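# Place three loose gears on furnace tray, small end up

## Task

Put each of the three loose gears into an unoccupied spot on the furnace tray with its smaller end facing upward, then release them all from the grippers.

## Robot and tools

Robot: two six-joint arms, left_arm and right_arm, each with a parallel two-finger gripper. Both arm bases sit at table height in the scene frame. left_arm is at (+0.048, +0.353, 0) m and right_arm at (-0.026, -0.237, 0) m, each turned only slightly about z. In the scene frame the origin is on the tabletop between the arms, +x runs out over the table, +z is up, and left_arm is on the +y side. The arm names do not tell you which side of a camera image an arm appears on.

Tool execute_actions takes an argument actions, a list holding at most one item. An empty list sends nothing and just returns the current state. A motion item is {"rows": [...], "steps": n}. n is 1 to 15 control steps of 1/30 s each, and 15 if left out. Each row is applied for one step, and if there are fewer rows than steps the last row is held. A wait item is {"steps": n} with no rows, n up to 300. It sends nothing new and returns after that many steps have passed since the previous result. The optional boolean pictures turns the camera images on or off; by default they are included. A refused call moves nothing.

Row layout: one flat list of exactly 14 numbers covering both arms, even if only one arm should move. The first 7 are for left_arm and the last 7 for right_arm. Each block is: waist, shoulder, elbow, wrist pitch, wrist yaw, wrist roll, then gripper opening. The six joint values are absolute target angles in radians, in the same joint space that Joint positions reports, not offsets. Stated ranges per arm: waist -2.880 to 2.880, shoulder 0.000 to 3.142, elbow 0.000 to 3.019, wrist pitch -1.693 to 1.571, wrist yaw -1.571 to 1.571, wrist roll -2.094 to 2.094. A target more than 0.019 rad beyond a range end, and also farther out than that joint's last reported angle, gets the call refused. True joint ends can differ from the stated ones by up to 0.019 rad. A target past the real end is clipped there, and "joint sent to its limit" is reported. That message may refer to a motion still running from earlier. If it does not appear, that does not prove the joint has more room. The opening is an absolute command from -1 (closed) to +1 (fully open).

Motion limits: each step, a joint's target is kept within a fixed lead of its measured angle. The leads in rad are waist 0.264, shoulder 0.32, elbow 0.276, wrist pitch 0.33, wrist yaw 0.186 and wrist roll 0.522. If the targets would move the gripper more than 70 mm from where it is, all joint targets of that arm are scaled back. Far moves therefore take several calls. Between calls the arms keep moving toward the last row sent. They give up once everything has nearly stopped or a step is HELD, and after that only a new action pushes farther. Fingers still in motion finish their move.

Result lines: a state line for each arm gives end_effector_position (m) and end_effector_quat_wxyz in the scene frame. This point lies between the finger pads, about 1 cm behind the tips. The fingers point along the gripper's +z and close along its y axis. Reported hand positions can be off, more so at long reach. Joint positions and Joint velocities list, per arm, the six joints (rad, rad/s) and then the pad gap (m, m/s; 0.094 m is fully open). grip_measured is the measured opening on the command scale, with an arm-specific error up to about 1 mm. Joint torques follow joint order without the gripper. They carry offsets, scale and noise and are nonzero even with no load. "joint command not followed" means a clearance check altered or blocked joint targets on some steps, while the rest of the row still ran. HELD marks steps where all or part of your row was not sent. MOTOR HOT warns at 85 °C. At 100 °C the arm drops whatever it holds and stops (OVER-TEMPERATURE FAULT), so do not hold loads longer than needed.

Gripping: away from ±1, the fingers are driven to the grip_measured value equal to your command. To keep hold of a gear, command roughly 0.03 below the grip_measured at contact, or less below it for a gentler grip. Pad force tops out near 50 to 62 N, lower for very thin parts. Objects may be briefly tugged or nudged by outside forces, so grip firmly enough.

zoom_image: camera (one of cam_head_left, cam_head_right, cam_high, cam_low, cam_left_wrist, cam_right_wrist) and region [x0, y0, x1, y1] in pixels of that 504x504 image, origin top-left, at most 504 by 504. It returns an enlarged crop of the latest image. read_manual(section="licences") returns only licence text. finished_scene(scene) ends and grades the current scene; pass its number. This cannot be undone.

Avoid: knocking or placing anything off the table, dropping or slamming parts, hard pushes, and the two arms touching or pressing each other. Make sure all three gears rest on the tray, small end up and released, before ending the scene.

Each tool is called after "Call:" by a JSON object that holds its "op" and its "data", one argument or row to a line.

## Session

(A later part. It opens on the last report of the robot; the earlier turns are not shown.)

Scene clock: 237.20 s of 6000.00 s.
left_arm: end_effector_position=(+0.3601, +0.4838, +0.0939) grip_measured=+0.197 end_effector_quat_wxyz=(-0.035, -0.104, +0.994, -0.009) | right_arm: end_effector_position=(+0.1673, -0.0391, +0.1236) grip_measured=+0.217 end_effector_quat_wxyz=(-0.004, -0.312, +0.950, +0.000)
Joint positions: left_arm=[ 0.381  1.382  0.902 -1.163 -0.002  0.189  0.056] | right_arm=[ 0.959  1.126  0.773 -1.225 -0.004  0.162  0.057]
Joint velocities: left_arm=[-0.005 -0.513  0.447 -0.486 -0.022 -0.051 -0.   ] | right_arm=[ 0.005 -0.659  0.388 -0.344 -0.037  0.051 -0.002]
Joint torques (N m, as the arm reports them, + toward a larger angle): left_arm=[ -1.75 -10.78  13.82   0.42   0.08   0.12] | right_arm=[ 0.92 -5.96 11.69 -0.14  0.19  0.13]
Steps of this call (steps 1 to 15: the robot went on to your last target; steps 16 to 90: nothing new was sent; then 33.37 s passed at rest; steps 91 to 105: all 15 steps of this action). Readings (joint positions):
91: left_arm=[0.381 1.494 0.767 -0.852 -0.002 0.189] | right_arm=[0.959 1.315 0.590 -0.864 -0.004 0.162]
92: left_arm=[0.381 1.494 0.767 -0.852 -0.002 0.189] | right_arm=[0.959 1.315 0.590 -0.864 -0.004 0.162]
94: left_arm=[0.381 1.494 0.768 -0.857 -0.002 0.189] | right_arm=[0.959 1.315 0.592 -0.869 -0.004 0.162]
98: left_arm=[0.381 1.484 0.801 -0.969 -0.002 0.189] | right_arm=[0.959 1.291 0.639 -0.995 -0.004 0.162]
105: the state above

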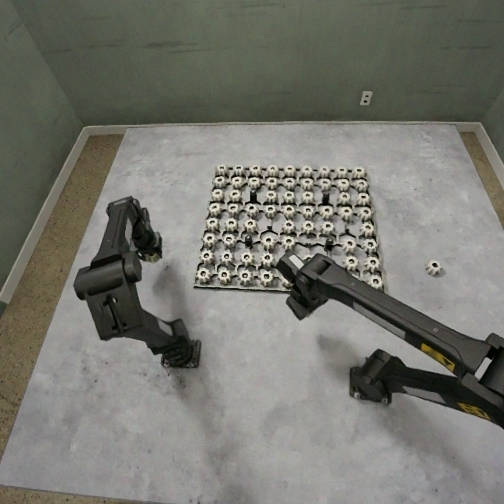

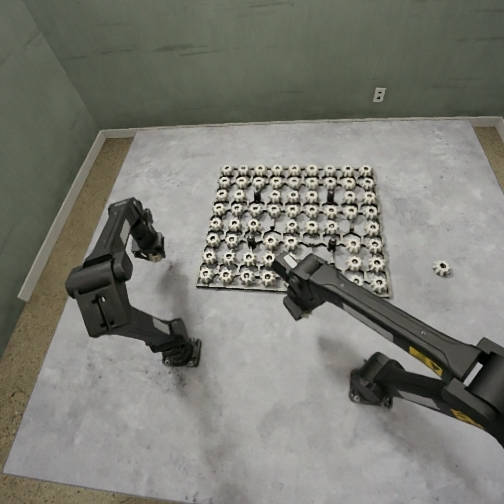

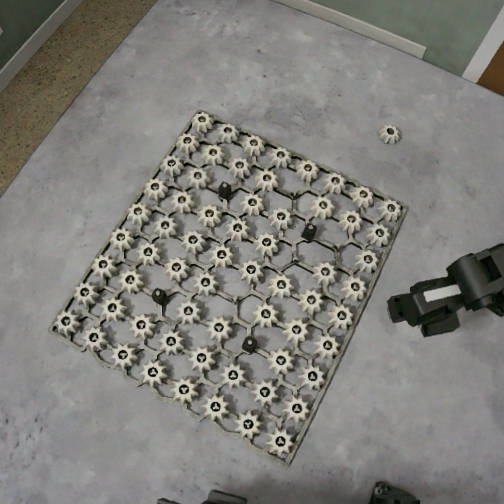

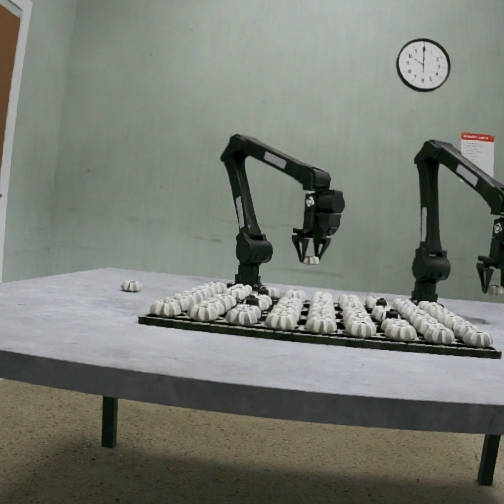

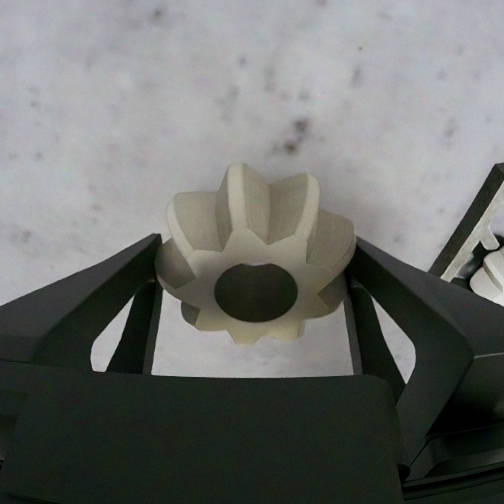

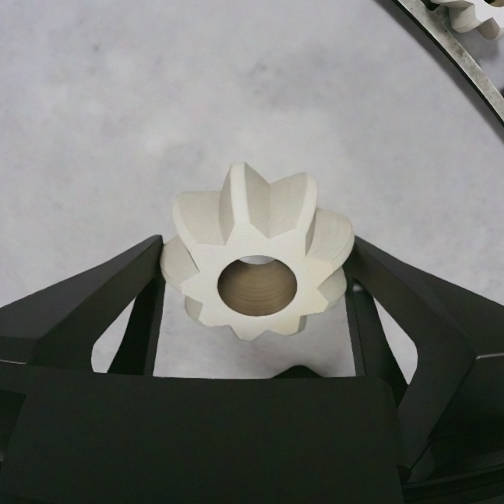

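Call:
{"op": "execute_actions", "data": {
  "actions": [
    {"rows": [[0.36,1.33,1.03,-1.21,0,0.2,0.165, 0.945,1.095,0.845,-1.255,0,0.15,0.18],[0.32,1.35,1.07,-1.215,0,0.21,0.165, 0.92,1.11,0.865,-1.25,0,0.11,0.18],[0.27,1.38,1.12,-1.22,0,0.22,0.165, 0.885,1.13,0.89,-1.25,0,0.06,0.18],[0.21,1.42,1.17,-1.23,0,0.23,0.165, 0.845,1.16,0.92,-1.245,0,0.0,0.18],[0.14,1.46,1.23,-1.24,0,0.24,0.165, 0.80,1.19,0.95,-1.24,0,-0.06,0.18],[0.06,1.51,1.29,-1.25,0,0.25,0.165, 0.745,1.225,0.98,-1.235,0,-0.12,0.18],[-0.02,1.56,1.35,-1.26,0,0.26,0.165, 0.69,1.26,1.01,-1.23,0,-0.18,0.18],[-0.10,1.61,1.41,-1.27,0,0.27,0.165, 0.635,1.295,1.04,-1.23,0,-0.24,0.18],[-0.18,1.66,1.47,-1.28,0,0.28,0.165, 0.58,1.33,1.07,-1.225,0,-0.30,0.18],[-0.26,1.71,1.53,-1.29,0,0.29,0.165, 0.53,1.365,1.10,-1.22,0,-0.36,0.18],[-0.33,1.76,1.58,-1.30,0,0.30,0.165, 0.48,1.40,1.125,-1.215,0,-0.41,0.18],[-0.40,1.80,1.63,-1.31,0,0.31,0.165, 0.435,1.435,1.15,-1.21,0,-0.46,0.18],[-0.45,1.84,1.67,-1.32,0,0.32,0.165, 0.40,1.465,1.17,-1.205,0,-0.50,0.18],[-0.50,1.87,1.70,-1.33,0,0.32,0.165, 0.37,1.49,1.185,-1.20,0,-0.53,0.18],[-0.53,1.895,1.72,-1.335,0,0.33,0.165, 0.35,1.505,1.195,-1.20,0,-0.56,0.18]], "steps": 15}
  ],
  "pictures": false
}}

Call:
{"op": "execute_actions", "data": {
  "actions": [
    {"steps": 30}
  ]
}}

Scene clock: 256.00 s of 6000.00 s.
left_arm: end_effector_position=(+0.5081, +0.3404, +0.1042) grip_measured=+0.198 end_effector_quat_wxyz=(-0.049, +0.135, +0.990, -0.002) | right_arm: end_effector_position=(+0.3544, -0.1218, +0.1406) grip_measured=+0.217 end_effector_quat_wxyz=(+0.005, -0.295, +0.955, +0.002)
Joint positions: left_arm=[-0.045  1.687  1.283 -1.265 -0.006  0.243  0.056] | right_arm=[ 0.456  1.43   1.086 -1.218 -0.005 -0.306  0.057]
Joint velocities: left_arm=[-1.06   1.177  0.789 -0.164  0.007  0.125 -0.001] | right_arm=[-1.284  0.982  0.706  0.125  0.022 -1.355  0.   ]
Joint torques (N m, as the arm reports them, + toward a larger angle): left_arm=[ -4.03 -13.95  12.29  -0.01   0.1    0.07] | right_arm=[ -0.08 -11.44  13.12   0.26   0.11  -0.1 ]
Steps of this call (steps 1 to 30: the robot went on to your last target; steps 31 to 90: nothing new was sent; then 15.30 s passed at rest; steps 91 to 105: all 15 steps of this action). Readings (joint positions):
91: left_arm=[0.381 1.324 0.956 -1.197 -0.002 0.189] | right_arm=[0.959 1.085 0.797 -1.248 -0.004 0.162]
92: left_arm=[0.377 1.326 0.959 -1.200 -0.003 0.190] | right_arm=[0.956 1.087 0.797 -1.248 -0.004 0.156]
94: left_arm=[0.347 1.344 0.985 -1.216 -0.006 0.195] | right_arm=[0.930 1.102 0.810 -1.250 -0.005 0.117]
98: left_arm=[0.219 1.429 1.081 -1.229 -0.007 0.206] | right_arm=[0.781 1.203 0.904 -1.248 -0.005 -0.018]
105: the state above

Scene clock: 257.00 s of 6000.00 s.
left_arm: end_effector_position=(+0.5533, +0.0589, +0.1328) grip_measured=+0.198 end_effector_quat_wxyz=(+0.007, +0.409, +0.913, -0.001) | right_arm: end_effector_position=(+0.3938, -0.1599, +0.1223) grip_measured=+0.217 end_effector_quat_wxyz=(-0.006, -0.357, +0.934, -0.001)
Joint positions: left_arm=[-0.542  1.903  1.671 -1.325  0.002  0.317  0.056] | right_arm=[ 0.347  1.534  1.149 -1.197  0.003 -0.547  0.057]
Joint velocities: left_arm=[ 0.005 -0.015  0.007  0.017 -0.037  0.051 -0.   ] | right_arm=[-0.024 -0.005 -0.012  0.002  0.022  0.037 -0.001]
Joint torques (N m, as the arm reports them, + toward a larger angle): left_arm=[ -0.77 -17.57  12.88   0.32  -0.13   0.13] | right_arm=[  0.69 -14.29  12.91  -0.14  -0.08  -0.09]
Steps of this call (steps 1 to 30: the robot went on to your last target). Readings (joint positions):
1: left_arm=[-0.081 1.725 1.309 -1.269 -0.006 0.249] | right_arm=[0.414 1.462 1.110 -1.213 -0.004 -0.353]
2: left_arm=[-0.117 1.762 1.333 -1.272 -0.006 0.254] | right_arm=[0.378 1.490 1.130 -1.207 -0.002 -0.391]
4: left_arm=[-0.188 1.824 1.375 -1.275 -0.006 0.261] | right_arm=[0.328 1.526 1.148 -1.197 0.004 -0.446]
8: left_arm=[-0.319 1.886 1.438 -1.291 -0.027 0.271] | right_arm=[0.318 1.534 1.149 -1.197 0.005 -0.505]
30: the state above

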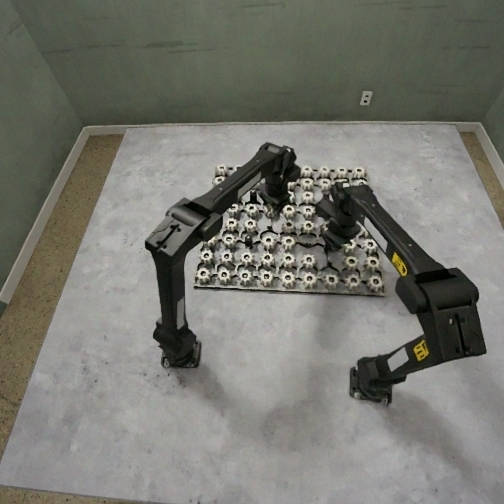

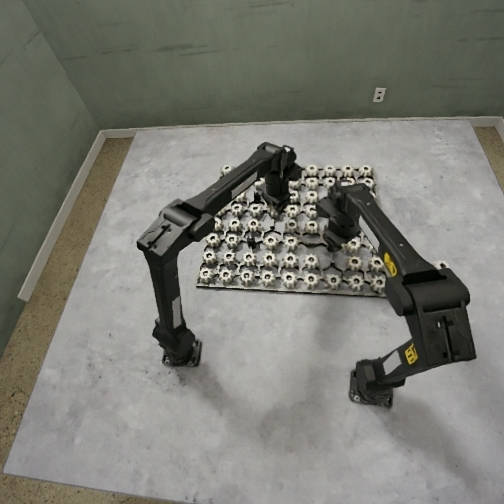

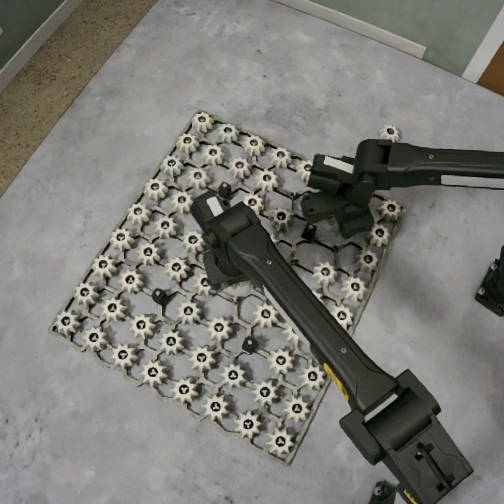

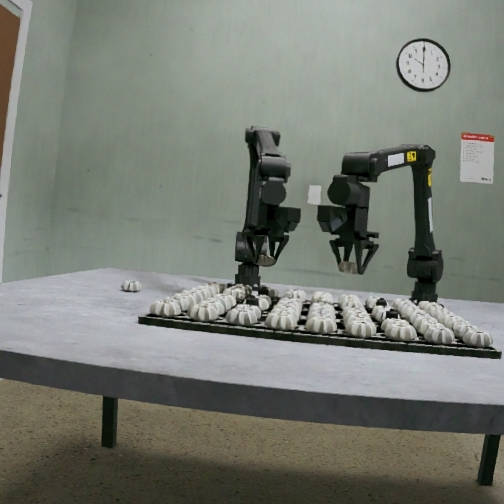

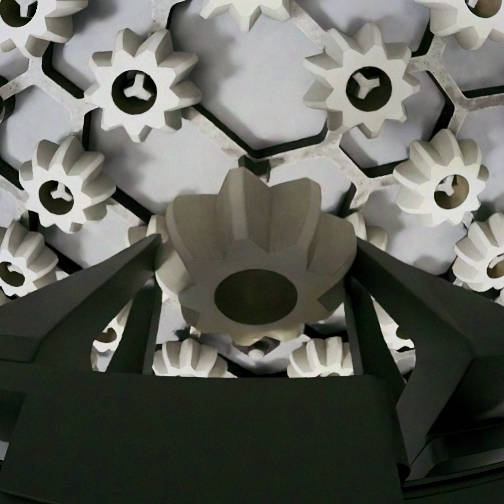

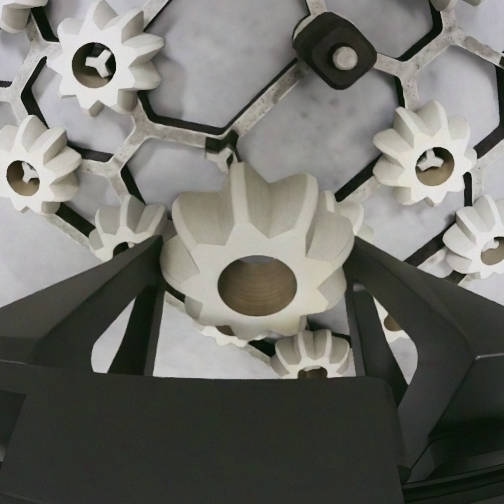

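Call:
{"op": "execute_actions", "data": {
  "actions": [
    {"rows": [[-0.525,1.90,1.66,-1.31,0,0.33,0.165, 0.36,1.53,1.15,-1.18,0,-0.56,0.18],[-0.522,1.905,1.64,-1.29,0,0.33,0.165, 0.37,1.54,1.135,-1.16,0,-0.56,0.18],[-0.52,1.91,1.62,-1.27,0,0.33,0.165, 0.38,1.55,1.12,-1.14,0,-0.56,0.18],[-0.519,1.915,1.60,-1.25,0,0.33,0.165, 0.385,1.555,1.105,-1.12,0,-0.56,0.18],[-0.519,1.915,1.58,-1.23,0,0.33,0.165, 0.388,1.56,1.09,-1.10,0,-0.56,0.18],[-0.519,1.915,1.565,-1.215,0,0.33,0.165, 0.388,1.56,1.078,-1.083,0,-0.56,0.18],[-0.519,1.915,1.553,-1.204,0,0.33,0.165, 0.388,1.56,1.07,-1.073,0,-0.56,0.18],[-0.519,1.915,1.547,-1.198,0,0.33,0.165, 0.388,1.56,1.065,-1.068,0,-0.56,0.18]], "steps": 15}
  ],
  "pictures": false
}}

Call:
{"op": "execute_actions", "data": {
  "actions": [
    {"steps": 10}
  ]
}}

Scene clock: 299.07 s of 6000.00 s.
left_arm: end_effector_position=(+0.5371, +0.0747, +0.0691) grip_measured=+0.198 end_effector_quat_wxyz=(-0.017, +0.405, +0.914, +0.001) | right_arm: end_effector_position=(+0.3744, -0.1476, +0.0717) grip_measured=+0.217 end_effector_quat_wxyz=(-0.018, -0.375, +0.927, +0.001)
Joint positions: left_arm=[-0.532  1.929  1.535 -1.211  0.002  0.319  0.056] | right_arm=[ 0.385  1.569  1.043 -1.081  0.003 -0.547  0.057]
Joint velocities: left_arm=[-0.015 -0.015  0.002  0.027 -0.066  0.066  0.001] | right_arm=[ 0.005 -0.015  0.002  0.027 -0.007 -0.007 -0.001]
Joint torques (N m, as the arm reports them, + toward a larger angle): left_arm=[ -0.5  -17.78   9.36   1.02  -0.08   0.15] | right_arm=[  1.35 -12.94   9.91   0.28  -0.09  -0.14]
Steps of this call (steps 1 to 15: the robot went on to your last target; steps 16 to 90: nothing new was sent; then 38.57 s passed at rest; steps 91 to 105: all 15 steps of this action). Readings (joint positions):
91: left_arm=[-0.542 1.903 1.670 -1.324 0.002 0.319] | right_arm=[0.347 1.534 1.148 -1.195 0.003 -0.547]
92: left_arm=[-0.542 1.903 1.664 -1.318 0.002 0.319] | right_arm=[0.348 1.534 1.143 -1.189 0.003 -0.547]
94: left_arm=[-0.541 1.903 1.642 -1.290 0.002 0.319] | right_arm=[0.354 1.534 1.124 -1.160 0.003 -0.547]
98: left_arm=[-0.536 1.906 1.565 -1.227 0.002 0.319] | right_arm=[0.377 1.546 1.067 -1.098 0.003 -0.547]
105: the state above

Scene clock: 299.40 s of 6000.00 s.
left_arm: end_effector_position=(+0.5377, +0.0744, +0.0690) grip_measured=+0.198 end_effector_quat_wxyz=(-0.015, +0.405, +0.914, +0.001) | right_arm: end_effector_position=(+0.3751, -0.1475, +0.0717) grip_measured=+0.217 end_effector_quat_wxyz=(-0.017, -0.375, +0.927, +0.001)
Joint positions: left_arm=[-0.532  1.929  1.535 -1.208  0.002  0.319  0.056] | right_arm=[ 0.385  1.569  1.043 -1.078  0.003 -0.547  0.057]
Joint velocities: left_arm=[-0.015  0.005  0.012  0.007 -0.007 -0.022 -0.001] | right_arm=[-0.015 -0.005 -0.007 -0.017 -0.022  0.051 -0.001]
Joint torques (N m, as the arm reports them, + toward a larger angle): left_arm=[ -0.89 -18.35   9.45   1.16  -0.08   0.12] | right_arm=[  1.11 -12.62  10.13   0.48  -0.03  -0.09]
Steps of this call (steps 1 to 10: the robot went on to your last target). Readings (joint positions):
1: left_arm=[-0.532 1.929 1.535 -1.209 0.002 0.319] | right_arm=[0.385 1.569 1.043 -1.079 0.003 -0.547]
2: left_arm=[-0.532 1.929 1.535 -1.209 0.002 0.319] | right_arm=[0.385 1.569 1.043 -1.078 0.003 -0.547]
4: left_arm=[-0.532 1.929 1.535 -1.208 0.002 0.319] | right_arm=[0.385 1.569 1.043 -1.078 0.003 -0.547]
8: left_arm=[-0.532 1.929 1.535 -1.208 0.002 0.319] | right_arm=[0.385 1.569 1.043 -1.078 0.003 -0.547]
10: the state above

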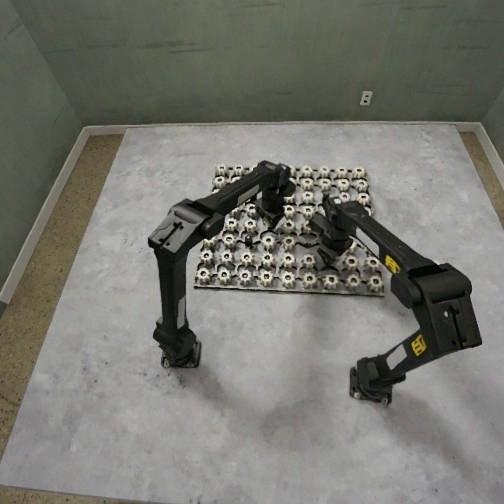

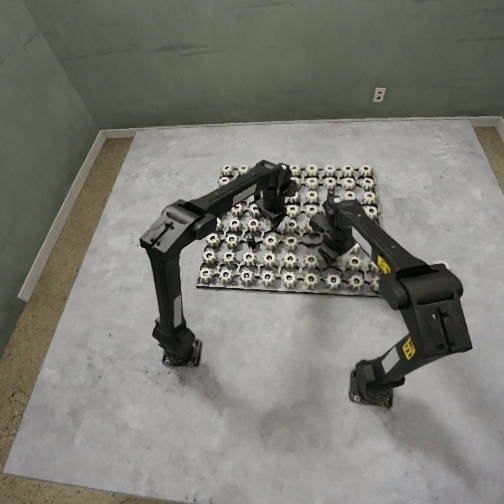

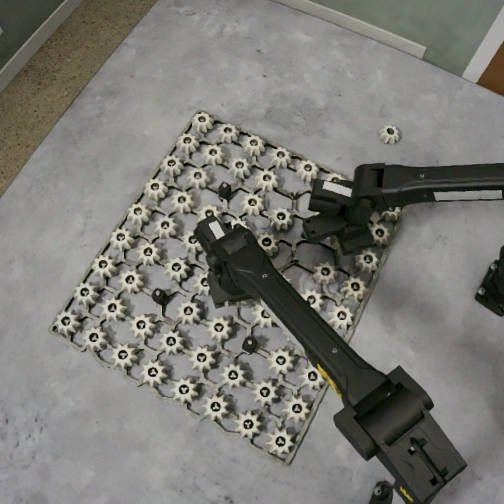

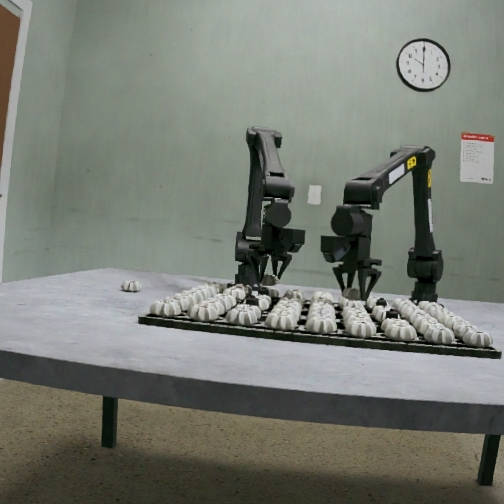

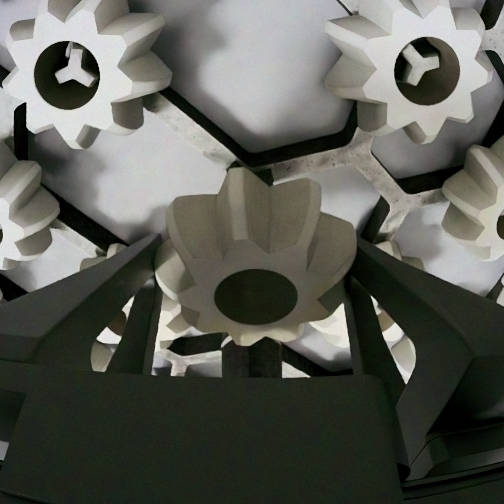

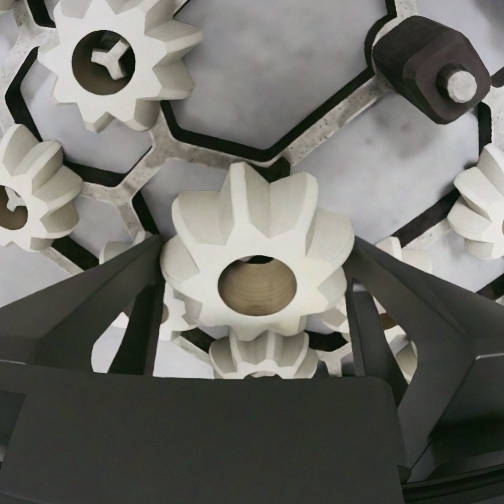

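Call:
{"op": "execute_actions", "data": {
  "actions": [
    {"rows": [[-0.518,1.92,1.54,-1.185,0,0.33,0.165, 0.38,1.568,1.058,-1.055,0,-0.56,0.18],[-0.518,1.924,1.535,-1.172,0,0.33,0.165, 0.374,1.575,1.053,-1.04,0,-0.56,0.18],[-0.517,1.928,1.53,-1.16,0,0.33,0.165, 0.37,1.582,1.049,-1.028,0,-0.56,0.18],[-0.517,1.931,1.526,-1.152,0,0.33,0.165, 0.367,1.587,1.046,-1.018,0,-0.56,0.18],[-0.517,1.934,1.522,-1.146,0,0.33,0.165, 0.365,1.591,1.043,-1.01,0,-0.56,0.18],[-0.517,1.936,1.518,-1.14,0,0.33,0.165, 0.364,1.595,1.040,-1.002,0,-0.56,0.18],[-0.517,1.938,1.514,-1.134,0,0.33,0.165, 0.363,1.599,1.037,-0.994,0,-0.56,0.18],[-0.517,1.94,1.511,-1.128,0,0.33,0.165, 0.363,1.603,1.034,-0.986,0,-0.56,0.18],[-0.517,1.943,1.508,-1.123,0,0.33,0.165, 0.363,1.607,1.032,-0.979,0,-0.56,0.18],[-0.517,1.945,1.505,-1.119,0,0.33,0.165, 0.363,1.61,1.03,-0.974,0,-0.56,0.18]], "steps": 15}
  ],
  "pictures": false
}}

Call:
{"op": "execute_actions", "data": {
  "actions": [
    {"steps": 8}
  ]
}}

Scene clock: 328.00 s of 6000.00 s.
left_arm: end_effector_position=(+0.5424, +0.0717, +0.0521) grip_measured=+0.197 end_effector_quat_wxyz=(+0.002, +0.405, +0.914, -0.001) | right_arm: end_effector_position=(+0.3853, -0.1503, +0.0503) grip_measured=+0.213 end_effector_quat_wxyz=(-0.000, -0.369, +0.929, +0.000)
Joint positions: left_arm=[-0.532  1.939  1.504 -1.132  0.002  0.319  0.056] | right_arm=[ 0.372  1.603  1.019 -0.987 -0.    -0.547  0.057]
Joint velocities: left_arm=[-0.015  0.015 -0.002 -0.002 -0.037  0.037 -0.003] | right_arm=[ 0.015 -0.005  0.017  0.012  0.022  0.022 -0.001]
Joint torques (N m, as the arm reports them, + toward a larger angle): left_arm=[  0.31 -16.     8.4    1.27  -0.03   0.1 ] | right_arm=[ -0.36 -12.24   8.84   0.48   0.03  -0.14]
Steps of this call (steps 1 to 15: the robot went on to your last target; steps 16 to 90: nothing new was sent; then 25.10 s passed at rest; steps 91 to 105: all 15 steps of this action). Readings (joint positions):
91: left_arm=[-0.532 1.929 1.535 -1.206 0.002 0.319] | right_arm=[0.385 1.569 1.043 -1.076 0.003 -0.547]
92: left_arm=[-0.532 1.929 1.535 -1.200 0.002 0.319] | right_arm=[0.385 1.569 1.042 -1.070 0.003 -0.547]
94: left_arm=[-0.532 1.929 1.532 -1.181 0.002 0.319] | right_arm=[0.384 1.570 1.039 -1.049 0.003 -0.547]
98: left_arm=[-0.532 1.929 1.520 -1.149 0.002 0.319] | right_arm=[0.377 1.582 1.030 -1.012 0.003 -0.547]
105: the state above

Scene clock: 328.27 s of 6000.00 s.
left_arm: end_effector_position=(+0.5424, +0.0717, +0.0519) grip_measured=+0.197 end_effector_quat_wxyz=(+0.001, +0.405, +0.914, -0.001) | right_arm: end_effector_position=(+0.3852, -0.1502, +0.0503) grip_measured=+0.213 end_effector_quat_wxyz=(-0.000, -0.369, +0.929, +0.000)
Joint positions: left_arm=[-0.532  1.94   1.504 -1.132  0.002  0.319  0.056] | right_arm=[ 0.372  1.603  1.019 -0.987 -0.001 -0.547  0.057]
Joint velocities: left_arm=[ 0.015  0.005  0.007 -0.012 -0.007  0.051  0.001] | right_arm=[-0.015 -0.015  0.002  0.007  0.051 -0.037 -0.001]
Joint torques (N m, as the arm reports them, + toward a larger angle): left_arm=[ -0.24 -17.19   8.23   1.26  -0.05   0.12] | right_arm=[  0.03 -12.56   8.46   0.58   0.03  -0.18]
Steps of this call (steps 1 to 8: the robot went on to your last target). Readings (joint positions):
1: left_arm=[-0.532 1.940 1.504 -1.132 0.002 0.319] | right_arm=[0.372 1.603 1.019 -0.987 -0.001 -0.547]
2: left_arm=[-0.532 1.940 1.504 -1.132 0.002 0.319] | right_arm=[0.372 1.603 1.019 -0.987 -0.001 -0.547]
4: left_arm=[-0.532 1.940 1.504 -1.132 0.002 0.319] | right_arm=[0.372 1.603 1.019 -0.987 -0.001 -0.547]
8: the state above

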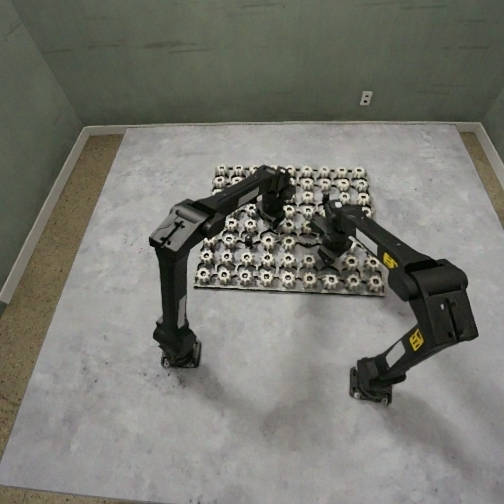

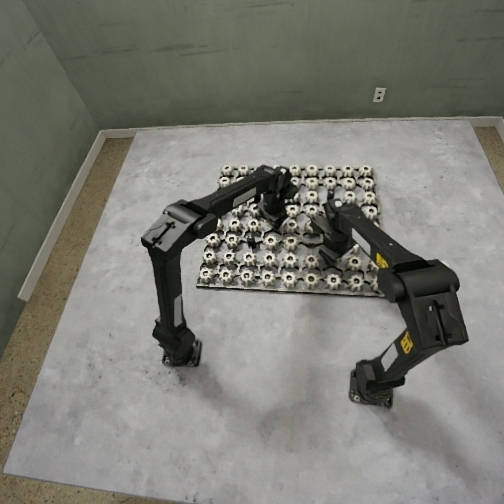

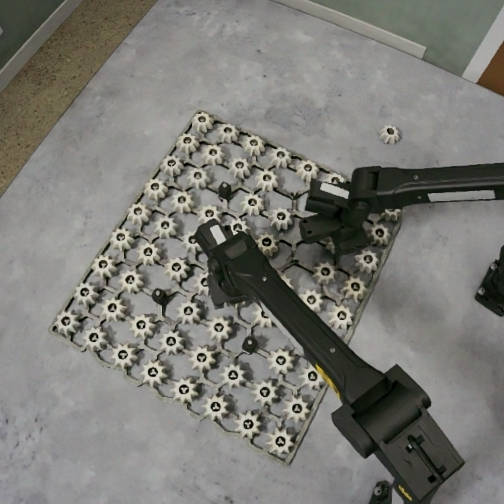

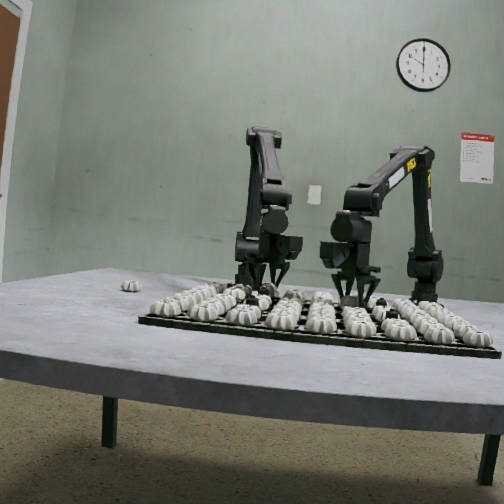

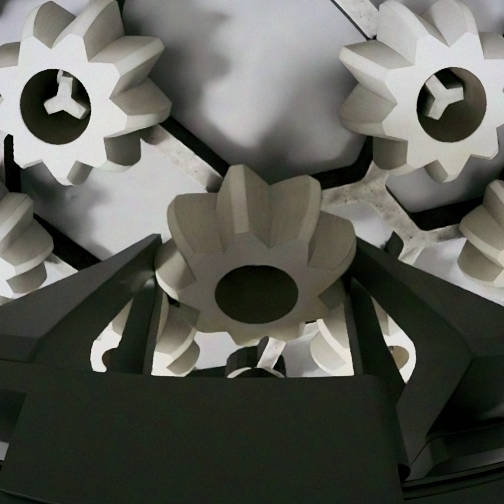

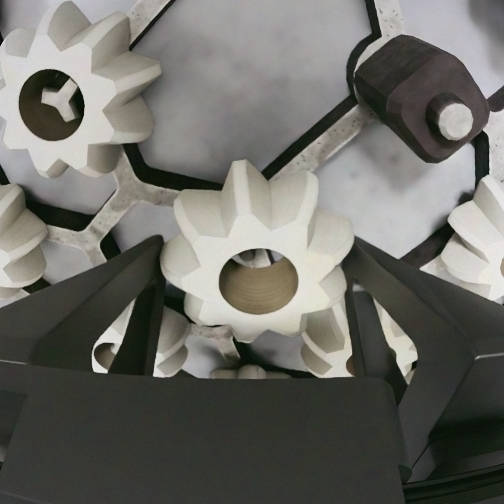

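Call:
{"op": "execute_actions", "data": {
  "actions": [
    {"rows": [[-0.517,1.947,1.502,-1.119,0,0.33,0.165, 0.368,1.605,1.03,-0.99,0,-0.56,0.18],[-0.517,1.949,1.50,-1.117,0,0.33,0.165, 0.368,1.605,1.03,-1.0,0,-0.56,0.18],[-0.517,1.951,1.498,-1.114,0,0.33,0.165, 0.368,1.605,1.03,-1.005,0,-0.56,0.18],[-0.517,1.953,1.496,-1.110,0,0.33,0.165, 0.368,1.605,1.03,-1.009,0,-0.56,0.18],[-0.517,1.954,1.494,-1.106,0,0.33,0.165, 0.368,1.605,1.03,-1.009,0,-0.56,0.18]], "steps": 15}
  ]
}}

Scene clock: 359.43 s of 6000.00 s.
left_arm: end_effector_position=(+0.5428, +0.0718, +0.0501) grip_measured=+0.195 end_effector_quat_wxyz=(+0.004, +0.405, +0.914, -0.001) | right_arm: end_effector_position=(+0.3809, -0.1512, +0.0495) grip_measured=+0.213 end_effector_quat_wxyz=(-0.008, -0.369, +0.929, +0.002)
Joint positions: left_arm=[-0.532  1.94   1.498 -1.122  0.001  0.319  0.056] | right_arm=[ 0.372  1.603  1.017 -1.    -0.001 -0.547  0.057]
Joint velocities: left_arm=[-0.005  0.005 -0.012 -0.002 -0.022 -0.007 -0.001] | right_arm=[ 0.005 -0.005 -0.012 -0.002  0.066  0.022  0.   ]
Joint torques (N m, as the arm reports them, + toward a larger angle): left_arm=[ -0.38 -16.68   8.03   1.37  -0.06   0.12] | right_arm=[  0.94 -12.28   8.93  -0.19  -0.06  -0.07]
Steps of this call (steps 1 to 15: the robot went on to your last target; steps 16 to 90: nothing new was sent; then 27.67 s passed at rest; steps 91 to 105: all 15 steps of this action). Readings (joint positions):
91: left_arm=[-0.532 1.940 1.504 -1.132 0.002 0.319] | right_arm=[0.372 1.603 1.019 -0.987 -0.001 -0.547]
92: left_arm=[-0.532 1.940 1.504 -1.132 0.002 0.319] | right_arm=[0.372 1.603 1.019 -0.988 -0.001 -0.547]
94: left_arm=[-0.532 1.940 1.502 -1.130 0.002 0.319] | right_arm=[0.372 1.603 1.019 -0.991 -0.001 -0.547]
98: left_arm=[-0.532 1.940 1.500 -1.124 0.002 0.319] | right_arm=[0.372 1.603 1.017 -0.999 -0.001 -0.547]
105: the state above

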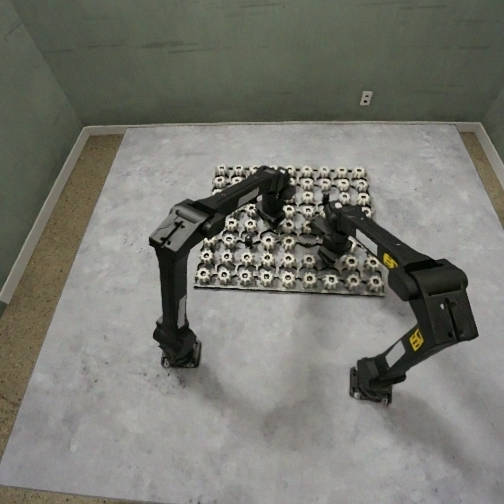

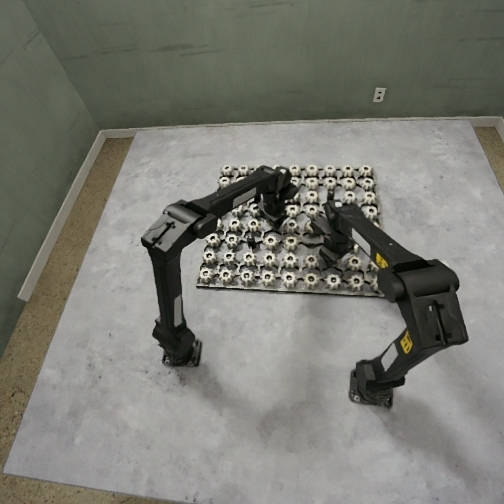

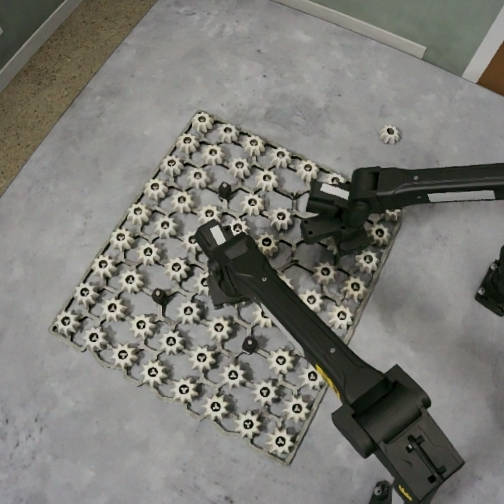

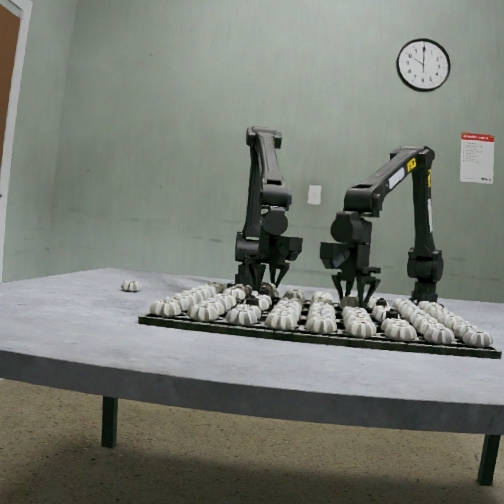

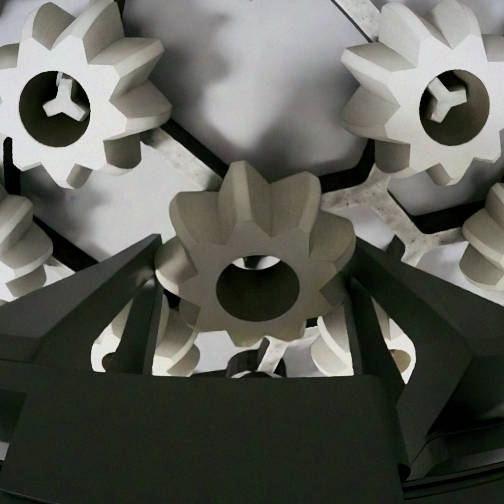

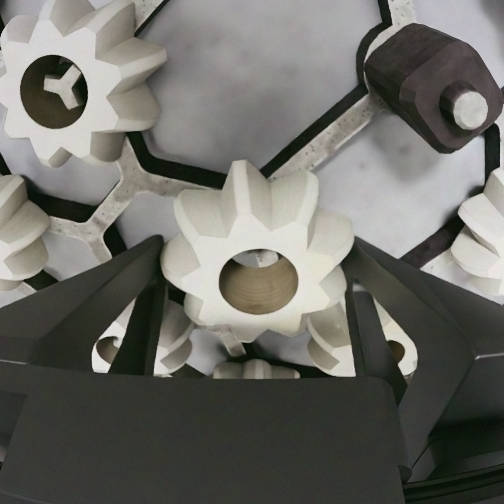

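Call:
{"op": "execute_actions", "data": {
  "actions": [
    {"rows": [[-0.517,1.948,1.497,-1.125,0,0.33,0.165, 0.368,1.610,1.03,-1.005,0,-0.56,0.18],[-0.517,1.948,1.497,-1.135,0,0.33,0.165, 0.368,1.615,1.03,-1.0,0,-0.56,0.18],[-0.517,1.948,1.497,-1.142,0,0.33,0.165, 0.368,1.619,1.03,-0.995,0,-0.56,0.18],[-0.517,1.948,1.497,-1.148,0,0.33,0.165, 0.368,1.622,1.03,-0.99,0,-0.56,0.18]], "steps": 15}
  ]
}}

Scene clock: 368.37 s of 6000.00 s.
left_arm: end_effector_position=(+0.5391, +0.0739, +0.0493) grip_measured=+0.195 end_effector_quat_wxyz=(-0.005, +0.405, +0.914, -0.000) | right_arm: end_effector_position=(+0.3799, -0.1514, +0.0442) grip_measured=+0.213 end_effector_quat_wxyz=(-0.014, -0.369, +0.929, +0.003)
Joint positions: left_arm=[-0.532  1.941  1.498 -1.138  0.001  0.319  0.056] | right_arm=[ 0.372  1.617  1.017 -1.    -0.001 -0.547  0.057]
Joint velocities: left_arm=[-0.015  0.005 -0.002  0.007 -0.007 -0.022 -0.001] | right_arm=[-0.005 -0.005 -0.017 -0.012 -0.007  0.022 -0.001]
Joint torques (N m, as the arm reports them, + toward a larger angle): left_arm=[ -0.29 -16.59   8.21   0.28  -0.07   0.13] | right_arm=[  0.25 -12.56   8.9    0.49   0.    -0.16]
Steps of this call (steps 1 to 15: the robot went on to your last target; steps 16 to 90: nothing new was sent; then 5.43 s passed at rest; steps 91 to 105: all 15 steps of this action). Readings (joint positions):
91: left_arm=[-0.532 1.940 1.498 -1.122 0.001 0.319] | right_arm=[0.372 1.603 1.017 -1.000 -0.001 -0.547]
92: left_arm=[-0.532 1.940 1.498 -1.123 0.001 0.319] | right_arm=[0.372 1.604 1.017 -1.000 -0.001 -0.547]
94: left_arm=[-0.532 1.940 1.498 -1.128 0.001 0.319] | right_arm=[0.372 1.606 1.017 -1.000 -0.001 -0.547]
98: left_arm=[-0.532 1.941 1.498 -1.138 0.001 0.319] | right_arm=[0.372 1.615 1.017 -1.000 -0.001 -0.547]
105: the state above

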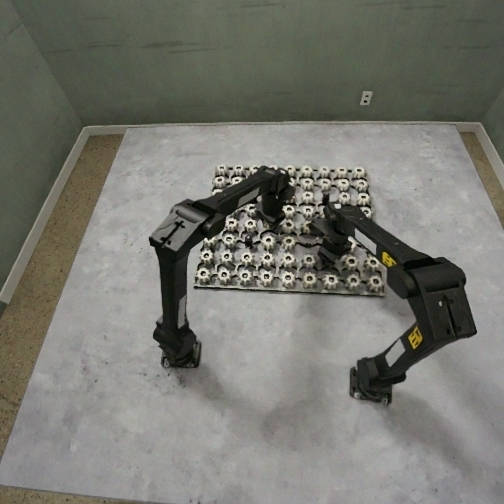

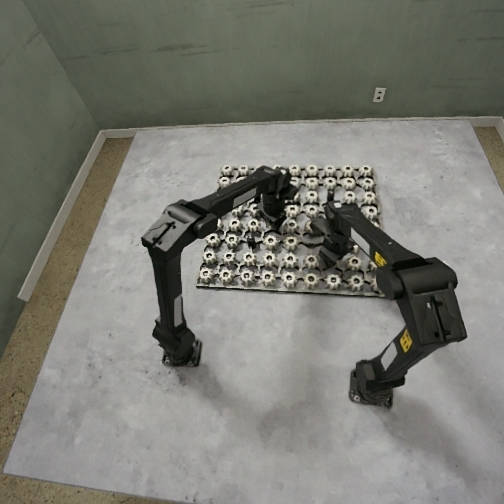

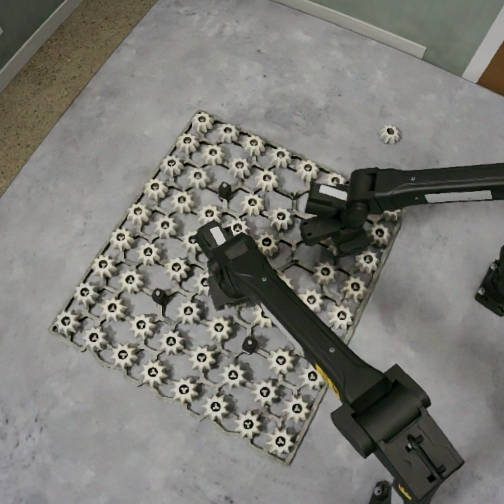

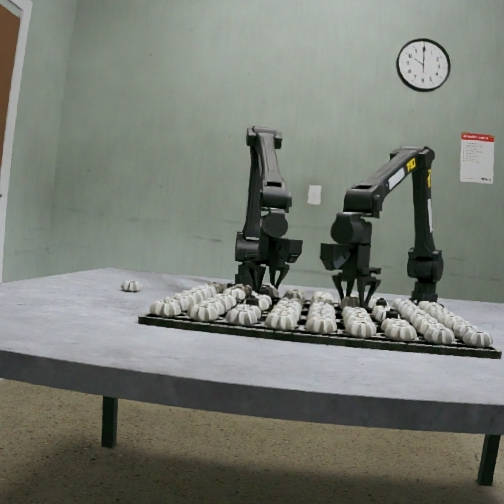

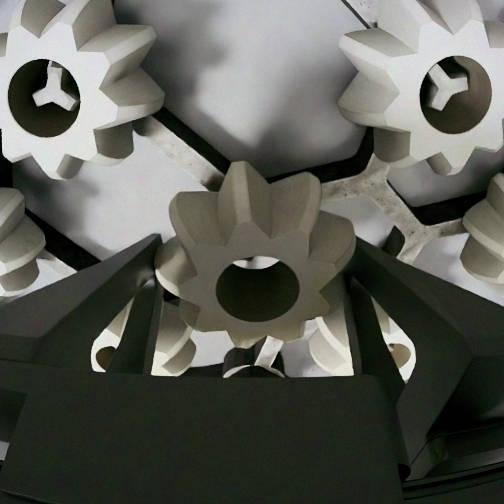

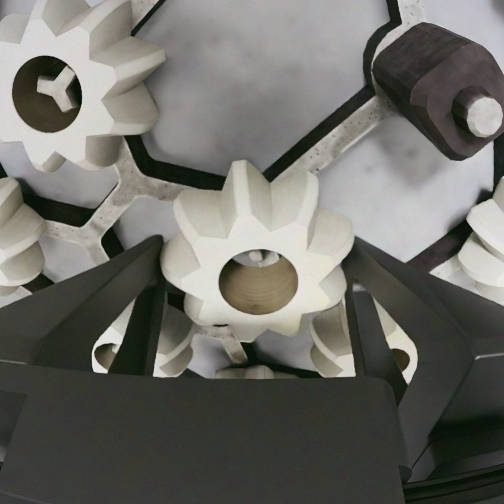

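Call:
{"op": "execute_actions", "data": {
  "actions": [
    {"rows": [[-0.517,1.948,1.497,-1.14,-0.008,0.33,0.165, 0.368,1.626,1.03,-0.987,0,-0.56,0.18],[-0.517,1.948,1.497,-1.14,-0.014,0.33,0.165, 0.368,1.630,1.03,-0.984,0,-0.56,0.18],[-0.517,1.951,1.497,-1.14,-0.014,0.33,0.165, 0.368,1.633,1.03,-0.982,0,-0.56,0.18],[-0.517,1.954,1.497,-1.14,-0.014,0.33,0.165, 0.368,1.636,1.03,-0.982,0,-0.56,0.18],[-0.517,1.957,1.497,-1.14,-0.014,0.33,0.165, 0.368,1.636,1.03,-0.982,0,-0.56,0.18]], "steps": 15}
  ]
}}

Scene clock: 376.83 s of 6000.00 s.
left_arm: end_effector_position=(+0.5396, +0.0765, +0.0435) grip_measured=+0.195 end_effector_quat_wxyz=(-0.010, +0.405, +0.914, +0.007) | right_arm: end_effector_position=(+0.3806, -0.1510, +0.0397) grip_measured=+0.213 end_effector_quat_wxyz=(-0.016, -0.369, +0.929, +0.004)
Joint positions: left_arm=[-0.531  1.952  1.498 -1.138 -0.012  0.319  0.056] | right_arm=[ 0.372  1.628  1.017 -0.993 -0.002 -0.547  0.057]
Joint velocities: left_arm=[-0.015  0.005 -0.002  0.002 -0.037  0.022  0.002] | right_arm=[-0.024 -0.005  0.012 -0.002 -0.037  0.007 -0.001]
Joint torques (N m, as the arm reports them, + toward a larger angle): left_arm=[ -0.5  -17.39   8.16   0.58  -0.11   0.11] | right_arm=[  0.35 -11.52   8.82   0.36   0.04  -0.13]
Steps of this call (steps 1 to 15: the robot went on to your last target; steps 16 to 90: nothing new was sent; then 4.97 s passed at rest; steps 91 to 105: all 15 steps of this action). Readings (joint positions):
91: left_arm=[-0.532 1.941 1.498 -1.138 -0.002 0.319] | right_arm=[0.372 1.617 1.017 -1.000 -0.001 -0.547]
92: left_arm=[-0.532 1.941 1.498 -1.138 -0.007 0.319] | right_arm=[0.372 1.617 1.017 -0.999 -0.001 -0.547]
94: left_arm=[-0.531 1.942 1.498 -1.138 -0.011 0.319] | right_arm=[0.372 1.619 1.017 -0.996 -0.001 -0.547]
98: left_arm=[-0.531 1.946 1.498 -1.138 -0.012 0.319] | right_arm=[0.372 1.626 1.017 -0.994 -0.002 -0.547]
105: the state above

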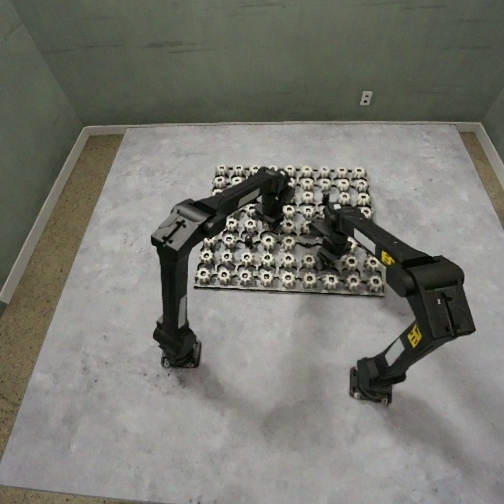

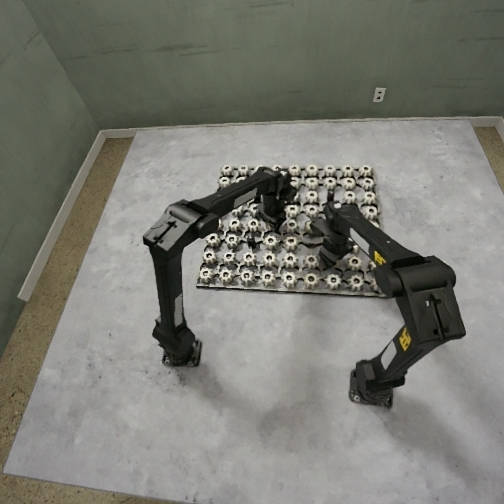

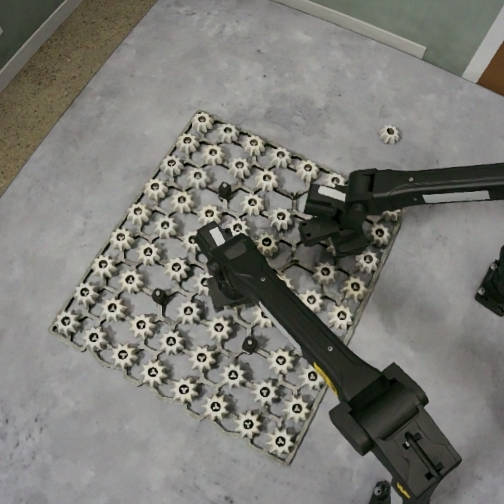

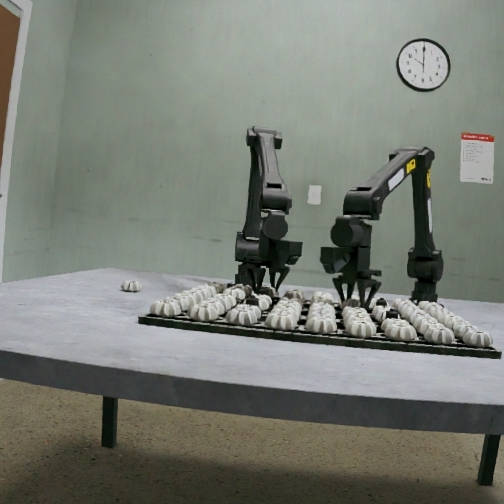

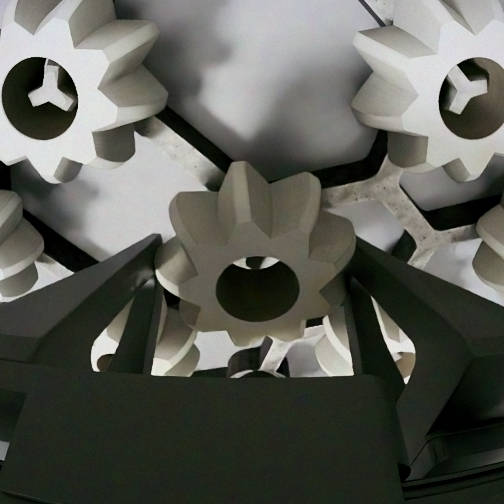

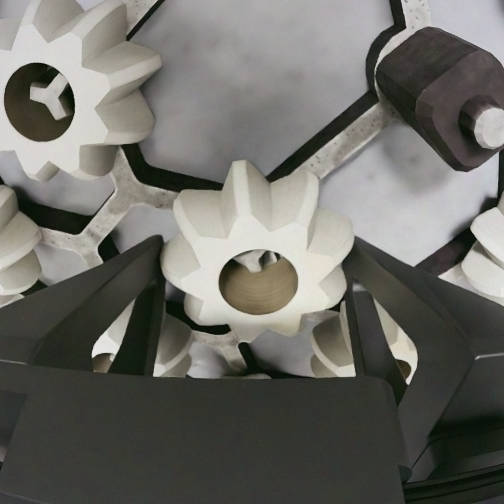

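Call:
{"op": "execute_actions", "data": {
  "actions": [
    {"rows": [[-0.517,1.960,1.497,-1.132,-0.014,0.33,0.165, 0.368,1.639,1.03,-0.98,0,-0.56,0.18],[-0.517,1.963,1.497,-1.126,-0.014,0.33,0.165, 0.368,1.642,1.03,-0.978,0,-0.56,0.18],[-0.517,1.966,1.497,-1.122,-0.014,0.33,0.165, 0.368,1.643,1.03,-0.978,0,-0.56,0.18]], "steps": 12}
  ],
  "pictures": false
}}

Scene clock: 381.60 s of 6000.00 s.
left_arm: end_effector_position=(+0.5402, +0.0761, +0.0393) grip_measured=+0.195 end_effector_quat_wxyz=(-0.011, +0.405, +0.914, +0.007) | right_arm: end_effector_position=(+0.3808, -0.1508, +0.0378) grip_measured=+0.213 end_effector_quat_wxyz=(-0.017, -0.369, +0.929, +0.005)
Joint positions: left_arm=[-0.531  1.96   1.498 -1.132 -0.012  0.319  0.056] | right_arm=[ 0.372  1.633  1.017 -0.99  -0.003 -0.547  0.057]
Joint velocities: left_arm=[-0.005  0.015  0.007 -0.007  0.022  0.066 -0.   ] | right_arm=[-0.015 -0.015 -0.017  0.002  0.007 -0.125 -0.   ]
Joint torques (N m, as the arm reports them, + toward a larger angle): left_arm=[ -0.45 -16.59   8.07   1.15  -0.12   0.12] | right_arm=[ -0.42 -10.89   8.67   0.45   0.1   -0.11]
Steps of this call (steps 1 to 15: the robot went on to your last target; steps 16 to 90: nothing new was sent; then 1.37 s passed at rest; steps 91 to 102: all 12 steps of this action). Readings (joint positions):
91: left_arm=[-0.531 1.952 1.498 -1.138 -0.012 0.319] | right_arm=[0.372 1.628 1.017 -0.992 -0.002 -0.547]
92: left_arm=[-0.531 1.952 1.498 -1.138 -0.012 0.319] | right_arm=[0.372 1.628 1.017 -0.992 -0.002 -0.547]
94: left_arm=[-0.531 1.953 1.498 -1.135 -0.012 0.319] | right_arm=[0.372 1.629 1.017 -0.992 -0.002 -0.547]
98: left_arm=[-0.531 1.957 1.498 -1.132 -0.012 0.319] | right_arm=[0.372 1.632 1.017 -0.991 -0.003 -0.547]
102: the state above


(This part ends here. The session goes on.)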